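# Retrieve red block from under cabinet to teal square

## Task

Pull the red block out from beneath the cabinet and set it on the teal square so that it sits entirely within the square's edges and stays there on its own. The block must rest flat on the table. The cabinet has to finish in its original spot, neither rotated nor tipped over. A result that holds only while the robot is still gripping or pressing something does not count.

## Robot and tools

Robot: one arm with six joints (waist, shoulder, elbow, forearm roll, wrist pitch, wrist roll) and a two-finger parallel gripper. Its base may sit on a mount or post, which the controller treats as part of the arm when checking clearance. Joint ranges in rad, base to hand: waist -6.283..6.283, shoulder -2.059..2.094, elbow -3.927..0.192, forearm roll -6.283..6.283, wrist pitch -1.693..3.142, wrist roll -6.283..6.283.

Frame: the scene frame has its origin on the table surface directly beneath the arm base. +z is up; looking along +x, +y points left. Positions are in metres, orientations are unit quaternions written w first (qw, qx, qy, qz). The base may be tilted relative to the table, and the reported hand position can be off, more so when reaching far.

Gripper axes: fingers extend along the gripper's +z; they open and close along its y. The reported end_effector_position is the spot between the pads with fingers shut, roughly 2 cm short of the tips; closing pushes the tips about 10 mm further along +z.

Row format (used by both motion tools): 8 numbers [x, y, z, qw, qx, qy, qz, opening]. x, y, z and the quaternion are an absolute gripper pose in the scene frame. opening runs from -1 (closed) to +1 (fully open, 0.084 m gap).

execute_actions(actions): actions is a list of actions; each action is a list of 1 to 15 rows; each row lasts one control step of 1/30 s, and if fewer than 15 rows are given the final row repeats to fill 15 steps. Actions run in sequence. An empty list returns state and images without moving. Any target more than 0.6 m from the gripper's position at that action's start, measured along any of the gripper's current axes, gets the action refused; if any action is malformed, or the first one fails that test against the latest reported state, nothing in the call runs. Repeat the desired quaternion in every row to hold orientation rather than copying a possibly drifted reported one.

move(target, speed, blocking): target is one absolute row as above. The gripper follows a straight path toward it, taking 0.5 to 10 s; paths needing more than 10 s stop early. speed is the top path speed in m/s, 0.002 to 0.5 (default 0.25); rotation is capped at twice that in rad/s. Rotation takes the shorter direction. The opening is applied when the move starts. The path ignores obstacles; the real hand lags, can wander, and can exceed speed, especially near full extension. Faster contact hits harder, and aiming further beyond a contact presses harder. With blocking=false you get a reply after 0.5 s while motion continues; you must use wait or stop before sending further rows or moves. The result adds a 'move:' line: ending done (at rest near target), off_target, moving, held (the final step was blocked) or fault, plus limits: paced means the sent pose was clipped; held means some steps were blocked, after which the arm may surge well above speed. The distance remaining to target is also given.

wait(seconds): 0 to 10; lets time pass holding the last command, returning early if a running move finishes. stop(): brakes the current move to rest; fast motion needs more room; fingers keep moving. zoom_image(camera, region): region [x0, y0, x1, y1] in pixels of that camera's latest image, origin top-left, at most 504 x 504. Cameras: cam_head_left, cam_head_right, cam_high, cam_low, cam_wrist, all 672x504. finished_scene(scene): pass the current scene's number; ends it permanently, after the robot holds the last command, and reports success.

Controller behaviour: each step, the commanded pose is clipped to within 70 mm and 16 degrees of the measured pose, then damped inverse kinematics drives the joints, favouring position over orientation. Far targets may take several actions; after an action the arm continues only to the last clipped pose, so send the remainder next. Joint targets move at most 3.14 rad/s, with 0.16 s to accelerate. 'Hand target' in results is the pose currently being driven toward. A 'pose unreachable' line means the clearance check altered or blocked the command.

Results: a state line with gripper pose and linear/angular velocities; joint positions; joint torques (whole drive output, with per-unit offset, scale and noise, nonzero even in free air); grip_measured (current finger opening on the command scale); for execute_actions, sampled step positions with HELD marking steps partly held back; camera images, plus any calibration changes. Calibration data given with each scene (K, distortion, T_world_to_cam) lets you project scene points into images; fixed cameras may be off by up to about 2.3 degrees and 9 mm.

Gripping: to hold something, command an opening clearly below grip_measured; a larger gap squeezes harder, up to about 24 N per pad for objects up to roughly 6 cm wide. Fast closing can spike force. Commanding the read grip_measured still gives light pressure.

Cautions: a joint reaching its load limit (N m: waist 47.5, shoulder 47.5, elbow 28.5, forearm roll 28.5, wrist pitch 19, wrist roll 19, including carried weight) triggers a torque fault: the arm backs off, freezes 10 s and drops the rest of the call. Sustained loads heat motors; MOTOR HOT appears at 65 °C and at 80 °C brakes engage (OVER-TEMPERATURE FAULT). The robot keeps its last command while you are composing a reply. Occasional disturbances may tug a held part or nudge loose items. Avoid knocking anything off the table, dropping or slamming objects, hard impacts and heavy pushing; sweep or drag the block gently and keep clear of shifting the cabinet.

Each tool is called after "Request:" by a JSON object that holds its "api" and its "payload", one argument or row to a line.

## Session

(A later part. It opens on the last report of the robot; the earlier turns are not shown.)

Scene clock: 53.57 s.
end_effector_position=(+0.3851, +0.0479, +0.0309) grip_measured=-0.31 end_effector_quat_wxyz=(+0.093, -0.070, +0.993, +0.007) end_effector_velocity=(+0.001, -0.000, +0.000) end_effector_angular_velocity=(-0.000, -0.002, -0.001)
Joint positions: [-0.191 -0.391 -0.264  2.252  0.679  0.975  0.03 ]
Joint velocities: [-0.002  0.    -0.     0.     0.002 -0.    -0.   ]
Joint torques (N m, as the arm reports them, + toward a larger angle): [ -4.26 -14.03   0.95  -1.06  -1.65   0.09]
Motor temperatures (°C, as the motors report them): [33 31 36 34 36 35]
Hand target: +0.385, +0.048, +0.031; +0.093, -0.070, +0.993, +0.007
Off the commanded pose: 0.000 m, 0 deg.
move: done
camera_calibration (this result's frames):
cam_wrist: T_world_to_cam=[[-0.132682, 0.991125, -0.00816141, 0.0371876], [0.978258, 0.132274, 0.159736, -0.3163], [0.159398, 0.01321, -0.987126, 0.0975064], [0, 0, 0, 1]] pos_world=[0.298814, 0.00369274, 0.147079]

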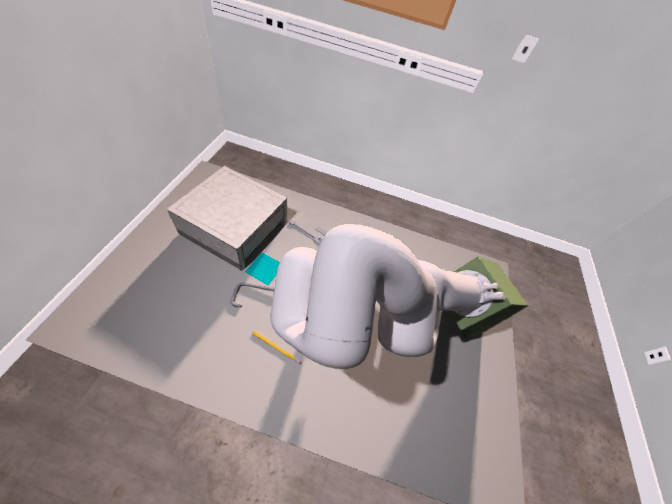

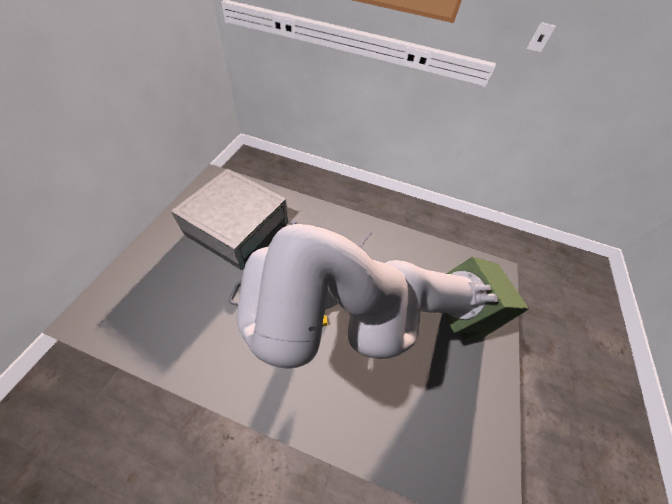

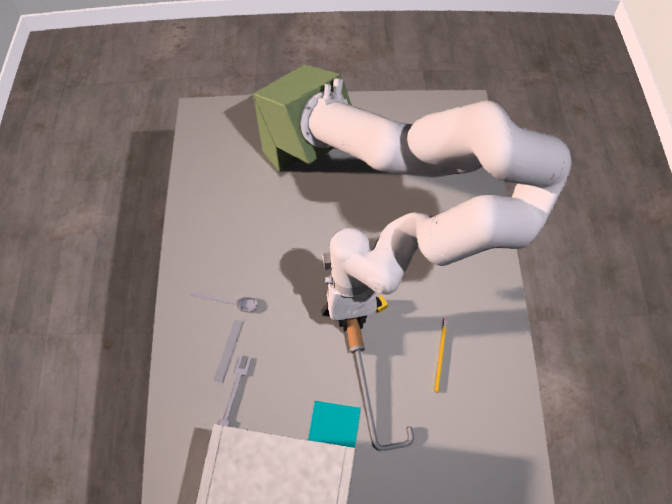

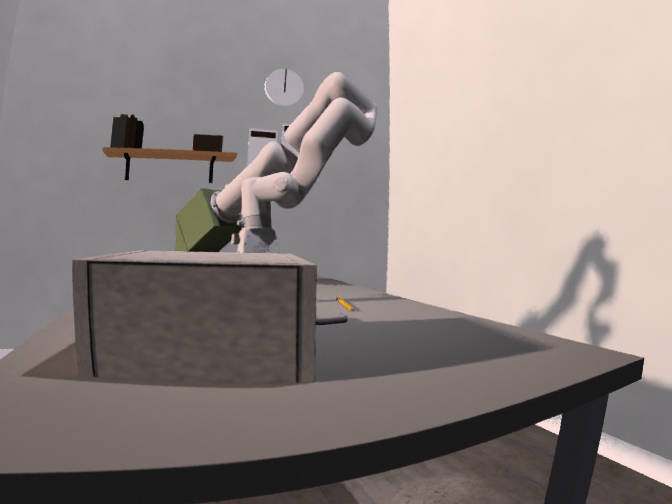

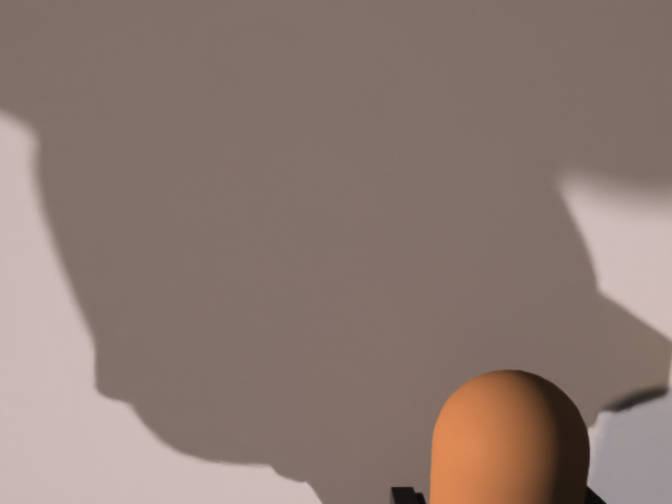

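Request:
{"api": "move", "payload": {
  "target": [0.332, -0.103, 0.031, 0.0931, 0.0937, 0.9912, -0.0088, -1],
  "speed": 0.09
}}

Request:
{"api": "zoom_image", "payload": {
  "camera": "cam_high",
  "region": [190, 290, 390, 474]
}}

Scene clock: 57.60 s.
end_effector_position=(+0.3318, -0.1034, +0.0310) grip_measured=-0.31 end_effector_quat_wxyz=(+0.093, +0.093, +0.991, -0.009) end_effector_velocity=(-0.000, -0.000, -0.000) end_effector_angular_velocity=(+0.001, +0.001, +0.000)
Joint positions: [-0.673  0.142 -0.395  2.044  1.022  0.986  0.03 ]
Joint velocities: [-0.     0.001 -0.001 -0.001  0.     0.    -0.   ]
Joint torques (N m, as the arm reports them, + toward a larger angle): [-11.87 -12.48   1.57  -0.75  -1.74   0.13]
Motor temperatures (°C, as the motors report them): [33 31 36 34 36 35]
Hand target: +0.332, -0.104, +0.031; +0.093, +0.094, +0.991, -0.009
Off the commanded pose: 0.000 m, 0 deg.
move: done
camera_calibration (this result's frames):
cam_wrist: T_world_to_cam=[[0.193796, 0.981007, -0.00829135, 0.0707066], [0.968734, -0.190023, 0.159516, -0.274298], [0.154911, -0.0389457, -0.987161, 0.10416], [0, 0, 0, 1]] pos_world=[0.235884, -0.11743, 0.147164]

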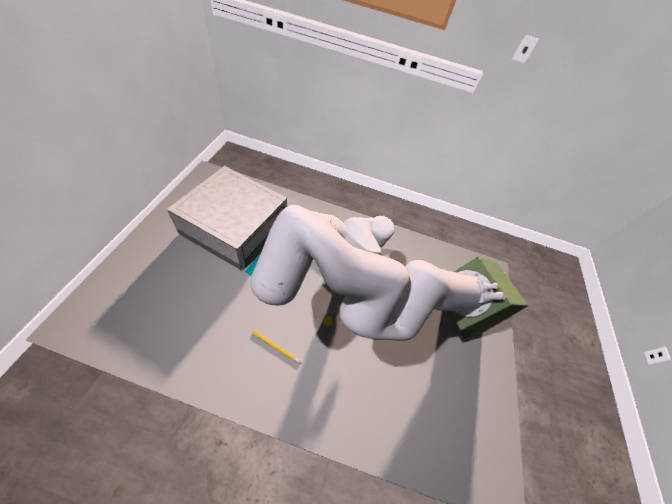

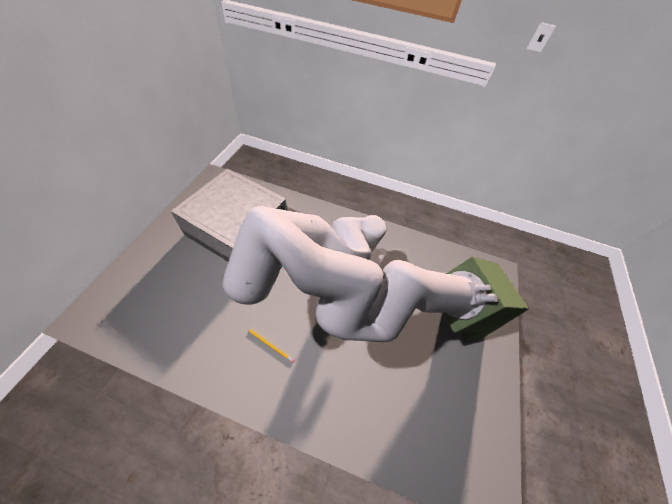

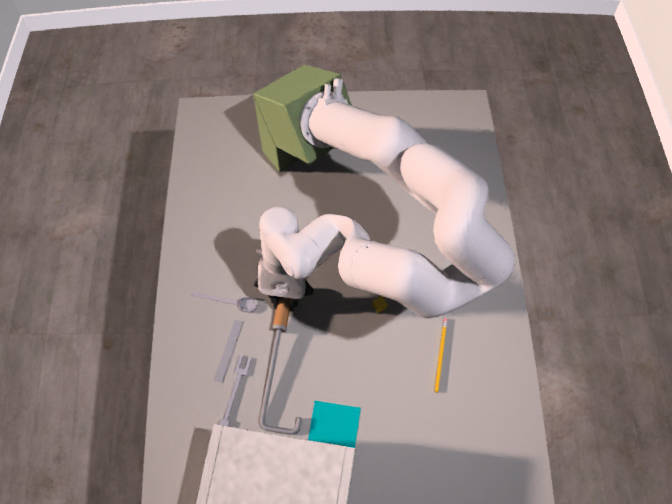

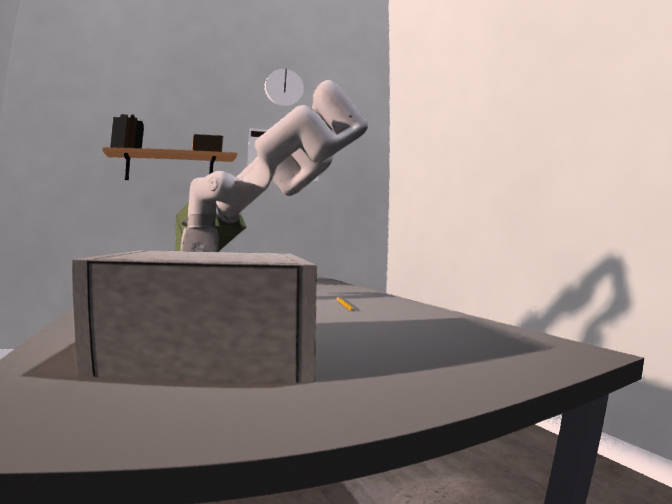

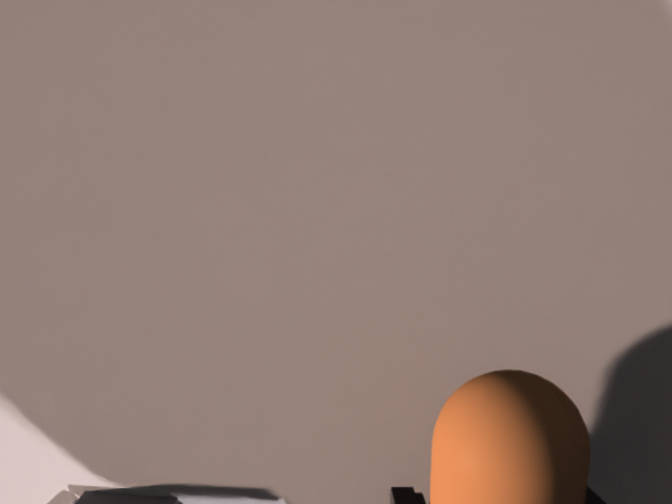

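Region (190, 290, 390, 474) of cam_high's 672x504 image, scaled by 2.520, with more detail than that image has; it fills the top 464 rows of this view, and the rest is white.

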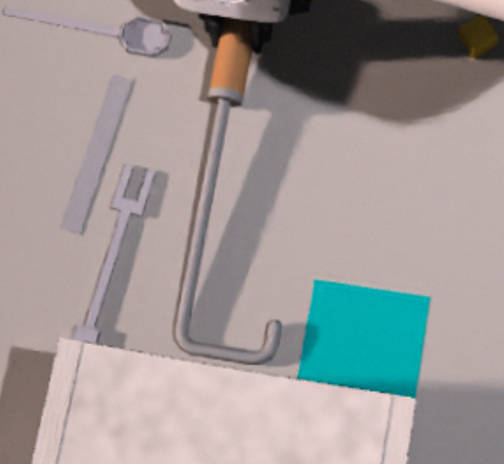

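Request:
{"api": "move", "payload": {
  "target": [0.561, -0.155, 0.031, 0.0931, 0.0937, 0.9912, -0.0088, -1],
  "speed": 0.09
}}

Request:
{"api": "move", "payload": {
  "target": [0.5785, -0.0625, 0.031, 0.0931, 0.0937, 0.9912, -0.0088, -1],
  "speed": 0.06
}}

Request:
{"api": "zoom_image", "payload": {
  "camera": "cam_high",
  "region": [190, 320, 390, 504]
}}

Scene clock: 66.40 s.
end_effector_position=(+0.5610, -0.1548, +0.0311) grip_measured=-0.31 end_effector_quat_wxyz=(+0.093, +0.094, +0.991, -0.009) end_effector_velocity=(+0.000, -0.000, -0.000) end_effector_angular_velocity=(+0.000, +0.001, +0.001)
Joint positions: [-0.641  0.226 -0.995  1.704  0.847  1.595  0.03 ]
Joint velocities: [-0.     0.001 -0.001 -0.002  0.     0.001  0.   ]
Joint torques (N m, as the arm reports them, + toward a larger angle): [-18.03 -21.17  -4.03  -0.97  -2.25   0.3 ]
Motor temperatures (°C, as the motors report them): [33 31 36 34 36 35]
Hand target: +0.561, -0.155, +0.031; +0.093, +0.094, +0.991, -0.009
Off the commanded pose: 0.000 m, 0 deg.
move: done
camera_calibration (this result's frames):
cam_wrist: T_world_to_cam=[[0.194399, 0.980884, -0.00868836, 0.0763923], [0.96844, -0.19051, 0.160714, -0.506093], [0.155987, -0.0396569, -0.986963, 0.0660295], [0, 0, 0, 1]] pos_world=[0.464971, -0.168729, 0.147169]

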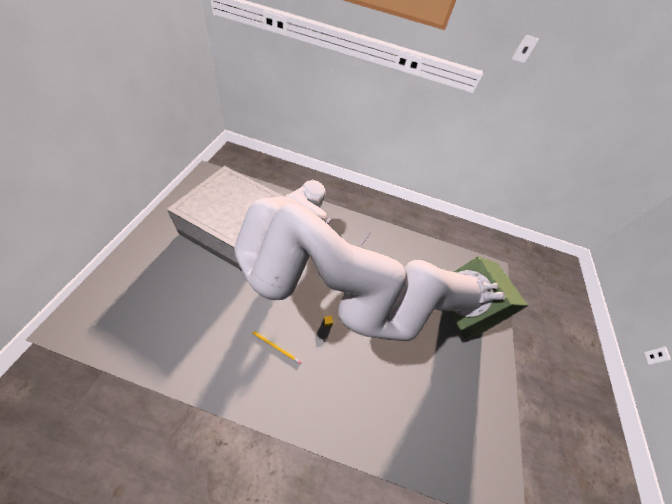

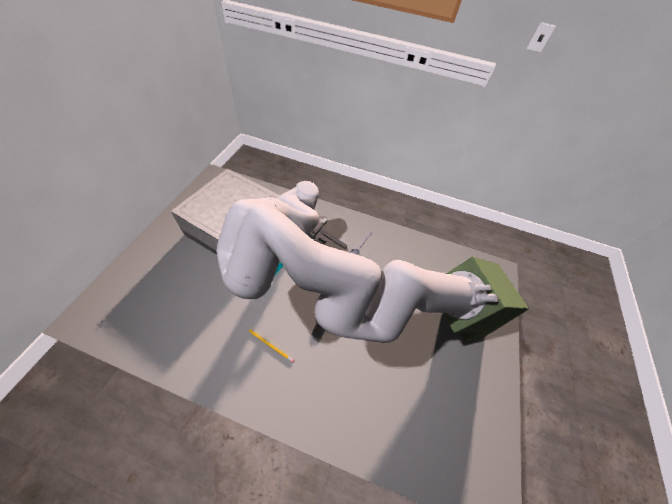

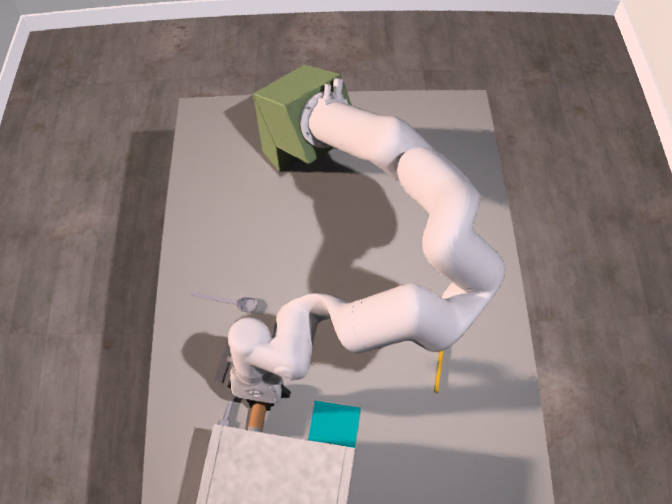

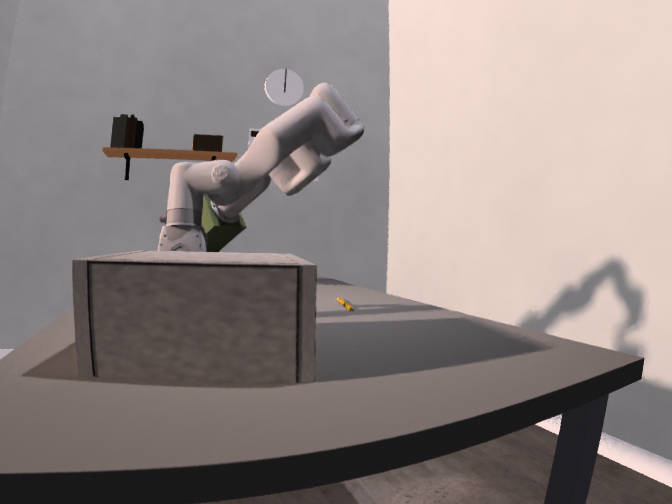

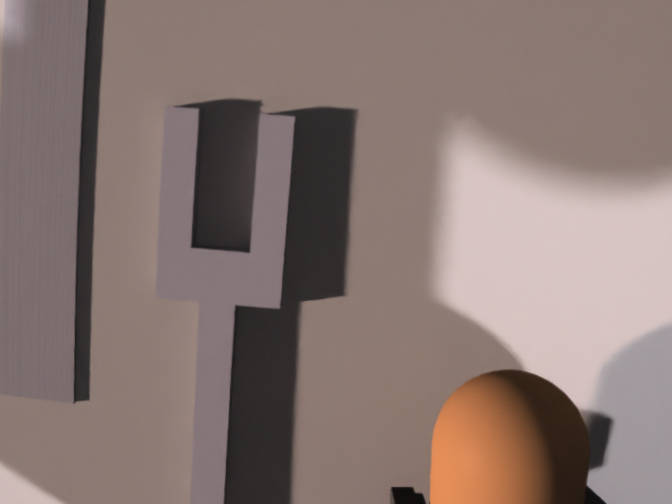

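Scene clock: 68.27 s.
end_effector_position=(+0.5787, -0.0624, +0.0310) grip_measured=-0.31 end_effector_quat_wxyz=(+0.093, +0.094, +0.991, -0.009) end_effector_velocity=(-0.001, -0.001, +0.000) end_effector_angular_velocity=(-0.003, +0.002, -0.003)
Joint positions: [-0.471  0.005 -0.88   1.732  0.708  1.718  0.03 ]
Joint velocities: [ 0.     0.     0.002 -0.    -0.003  0.002  0.   ]
Joint torques (N m, as the arm reports them, + toward a larger angle): [-13.73 -22.62  -3.55  -1.11  -2.04   0.09]
Motor temperatures (°C, as the motors report them): [33 31 36 34 36 35]
Hand target: +0.579, -0.062, +0.031; +0.093, +0.094, +0.991, -0.009
Off the commanded pose: 0.000 m, 0 deg.
move: done
camera_calibration (this result's frames):
cam_wrist: T_world_to_cam=[[0.194012, 0.980966, -0.0080756, -0.0175348], [0.968549, -0.190236, 0.160387, -0.505663], [0.155798, -0.0389385, -0.987021, 0.0670422], [0, 0, 0, 1]] pos_world=[0.482716, -0.0763835, 0.147132]

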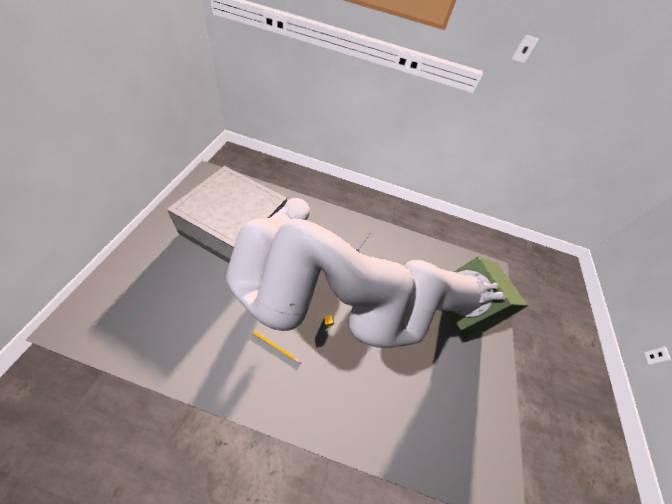

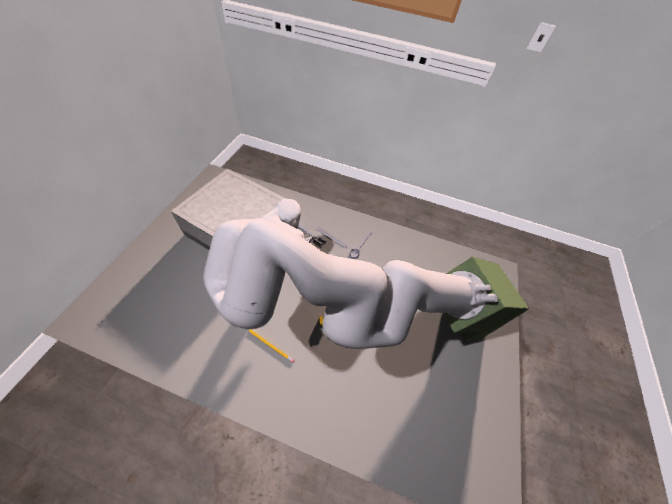

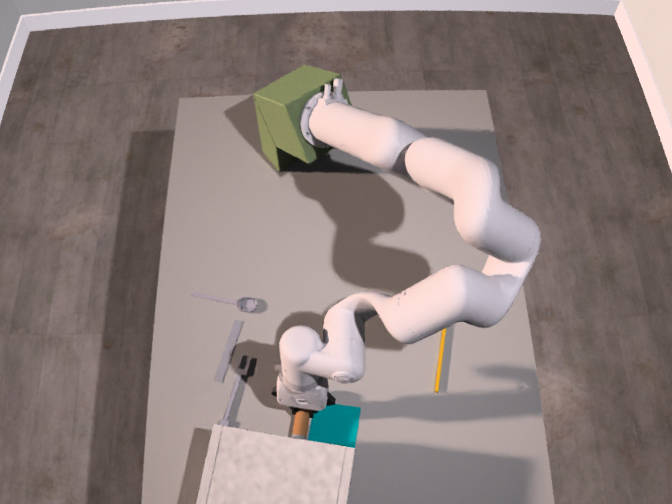

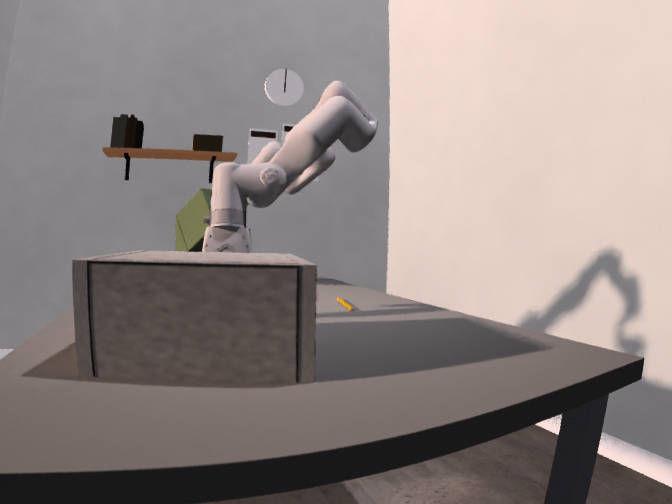

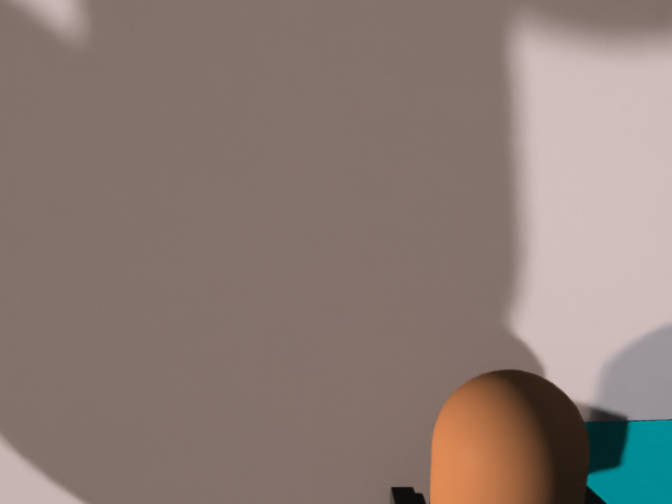

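Region (190, 320, 390, 504) of cam_high's 672x504 image, scaled by 2.520, with more detail than that image has; it fills the top 464 rows of this view, and the rest is white.

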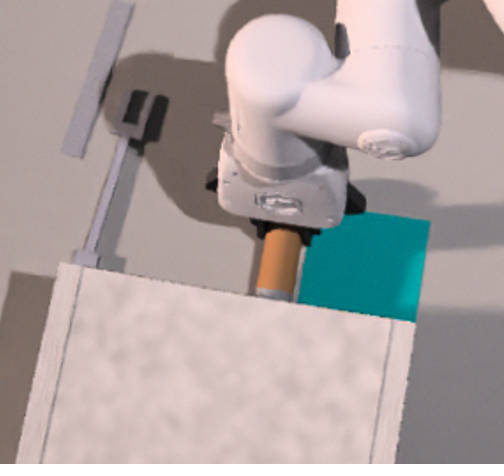

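Handle sits about 2 cm off the square's edge, as planned. Pull out.

Request:
{"api": "move", "payload": {
  "target": [0.3457, -0.018, 0.031, 0.0931, 0.0937, 0.9912, -0.0088, -1],
  "speed": 0.075
}}

Request:
{"api": "zoom_image", "payload": {
  "camera": "cam_high",
  "region": [270, 370, 400, 470]
}}

Scene clock: 72.67 s.
end_effector_position=(+0.3457, -0.0180, +0.0308) grip_measured=-0.31 end_effector_quat_wxyz=(+0.093, +0.094, +0.991, -0.009) end_effector_velocity=(+0.002, +0.000, +0.000) end_effector_angular_velocity=(-0.000, -0.004, +0.003)
Joint positions: [-0.391 -0.191 -0.242  2.237  0.846  1.11   0.03 ]
Joint velocities: [-0.001 -0.001 -0.001  0.002  0.002 -0.003 -0.   ]
Joint torques (N m, as the arm reports them, + toward a larger angle): [ -7.01 -12.68   2.37  -0.76  -1.74   0.3 ]
Motor temperatures (°C, as the motors report them): [33 31 36 34 36 35]
Hand target: +0.346, -0.018, +0.031; +0.093, +0.094, +0.991, -0.009
Off the commanded pose: 0.000 m, 0 deg.
move: done
camera_calibration (this result's frames):
cam_wrist: T_world_to_cam=[[0.194216, 0.980927, -0.00785737, -0.015898], [0.968685, -0.190517, 0.159227, -0.271577], [0.154693, -0.0385358, -0.987211, 0.10528], [0, 0, 0, 1]] pos_world=[0.249874, -0.0320882, 0.147051]

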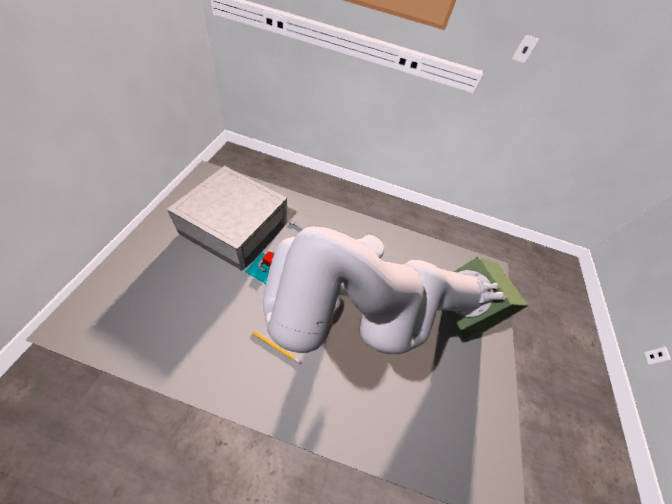

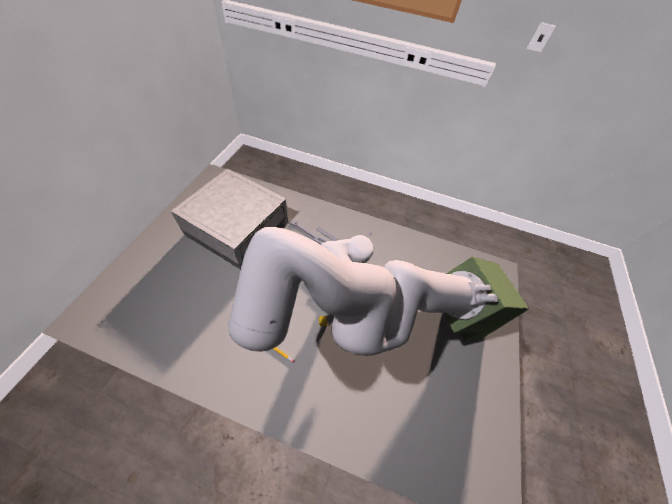

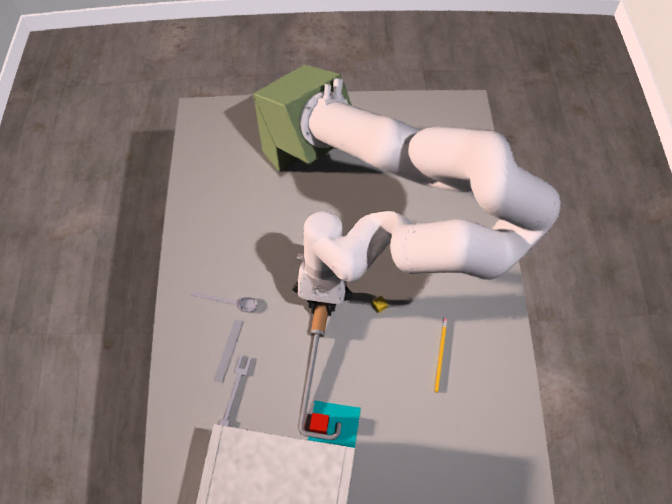

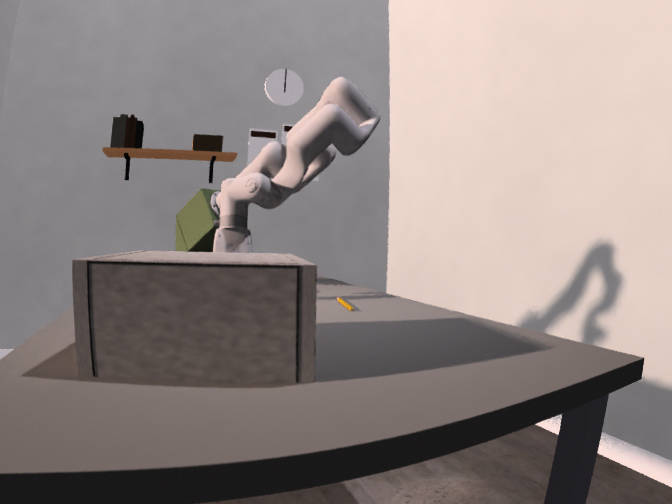

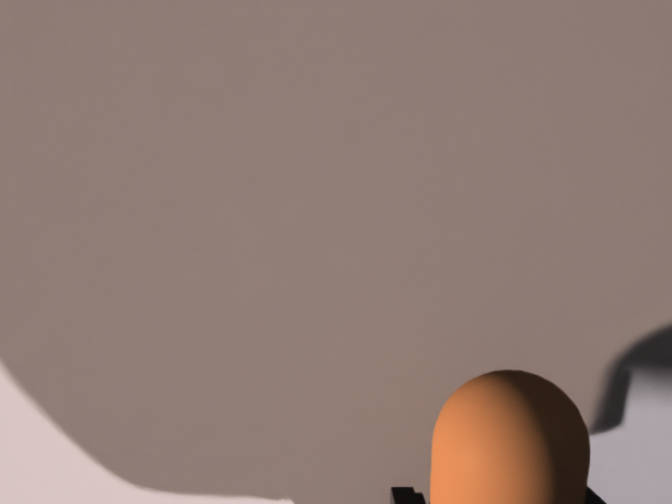

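Region (270, 370, 400, 470) of cam_high's 672x504 image, scaled by 3.877, with more detail than that image has; it fills the top 388 rows of this view, and the rest is white.

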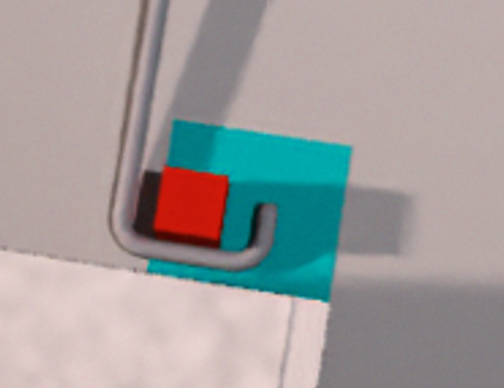

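Request:
{"api": "move", "payload": {
  "target": [0.3615, 0.0216, 0.031, 0.0931, 0.0937, 0.9912, -0.0088, -1],
  "speed": 0.05
}}

Request:
{"api": "zoom_image", "payload": {
  "camera": "cam_high",
  "region": [270, 370, 400, 470]
}}

Scene clock: 75.53 s.
end_effector_position=(+0.3616, +0.0217, +0.0310) grip_measured=-0.31 end_effector_quat_wxyz=(+0.093, +0.094, +0.991, -0.009) end_effector_velocity=(-0.001, -0.001, +0.000) end_effector_angular_velocity=(-0.003, +0.003, -0.002)
Joint positions: [-0.231 -0.339 -0.232  2.325  0.699  1.186  0.03 ]
Joint velocities: [ 0.002 -0.001  0.001  0.001 -0.005  0.     0.   ]
Joint torques (N m, as the arm reports them, + toward a larger angle): [ -5.13 -13.74   2.13  -1.19  -1.95   0.04]
Motor temperatures (°C, as the motors report them): [33 31 36 34 36 35]
Hand target: +0.362, +0.022, +0.031; +0.093, +0.094, +0.991, -0.009
Off the commanded pose: 0.000 m, 0 deg.
move: done
camera_calibration (this result's frames):
cam_wrist: T_world_to_cam=[[0.194154, 0.980937, -0.00812685, -0.0579795], [0.968542, -0.190373, 0.160265, -0.279383], [0.155663, -0.0389873, -0.987041, 0.104175], [0, 0, 0, 1]] pos_world=[0.265635, 0.00774882, 0.147129]

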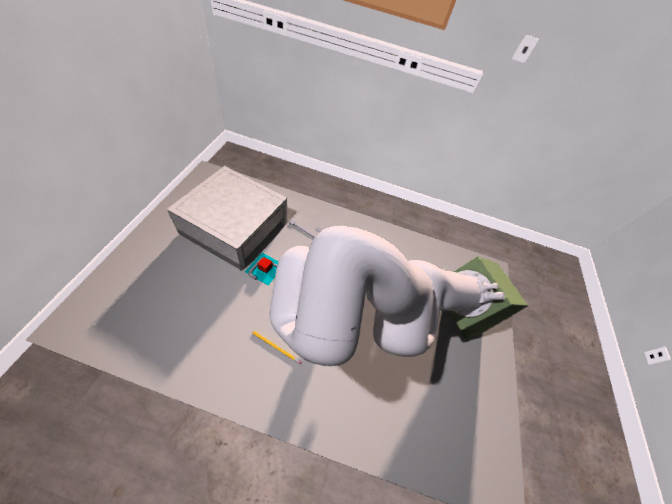

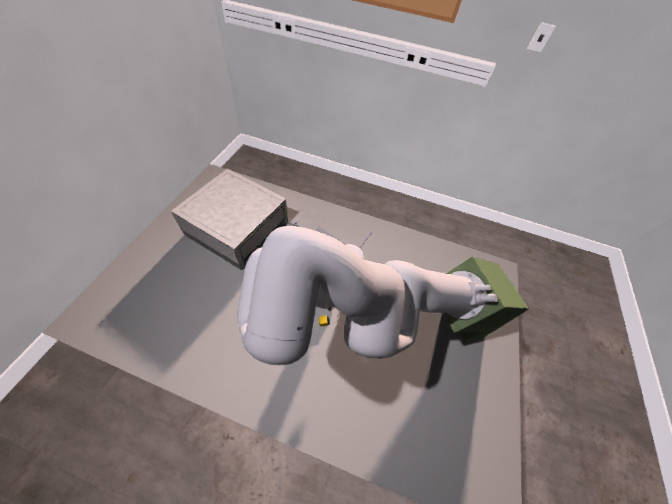

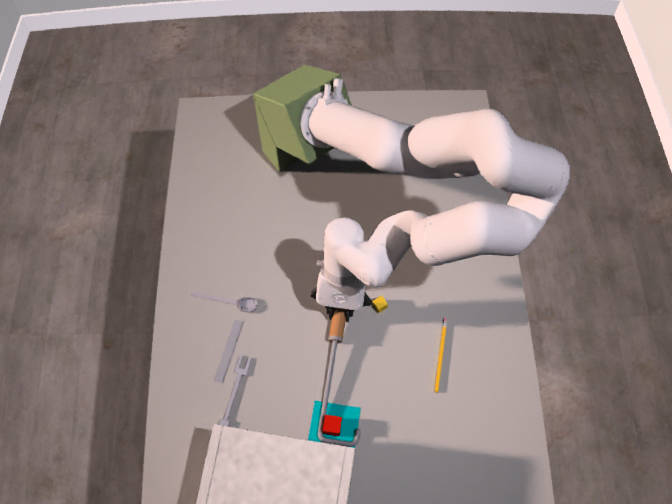

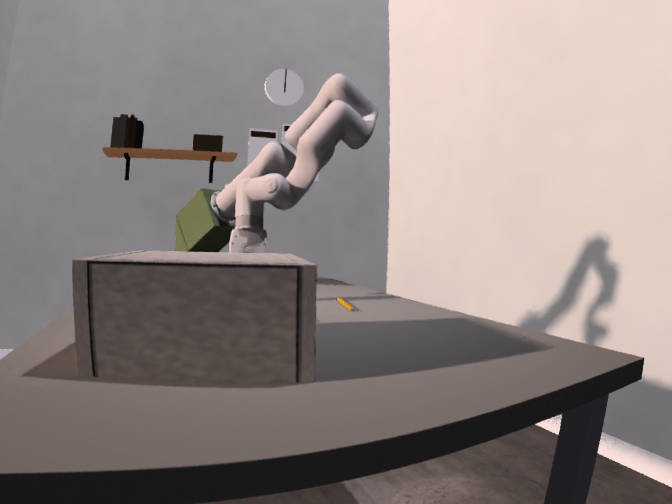

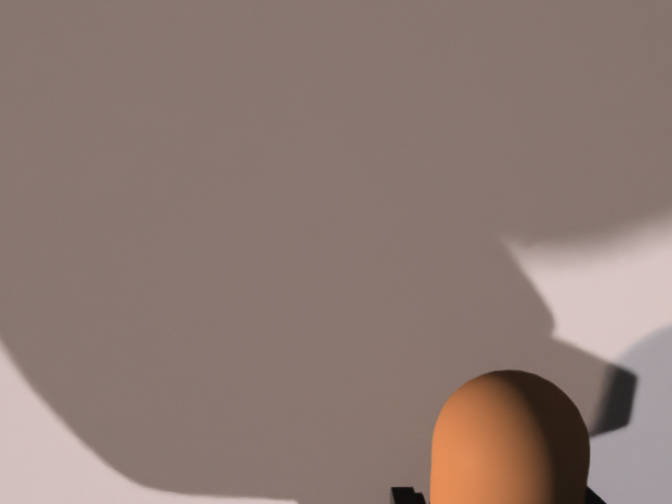

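Region (270, 370, 400, 470) of cam_high's 672x504 image, scaled by 3.877, with more detail than that image has; it fills the top 388 rows of this view, and the rest is white.

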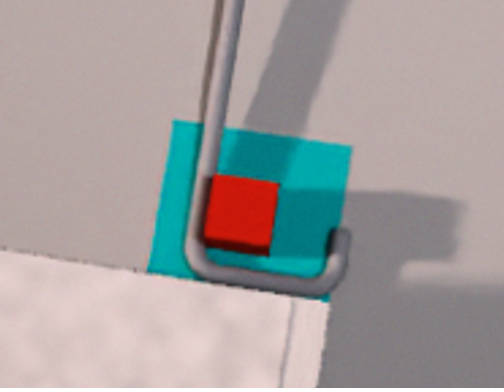

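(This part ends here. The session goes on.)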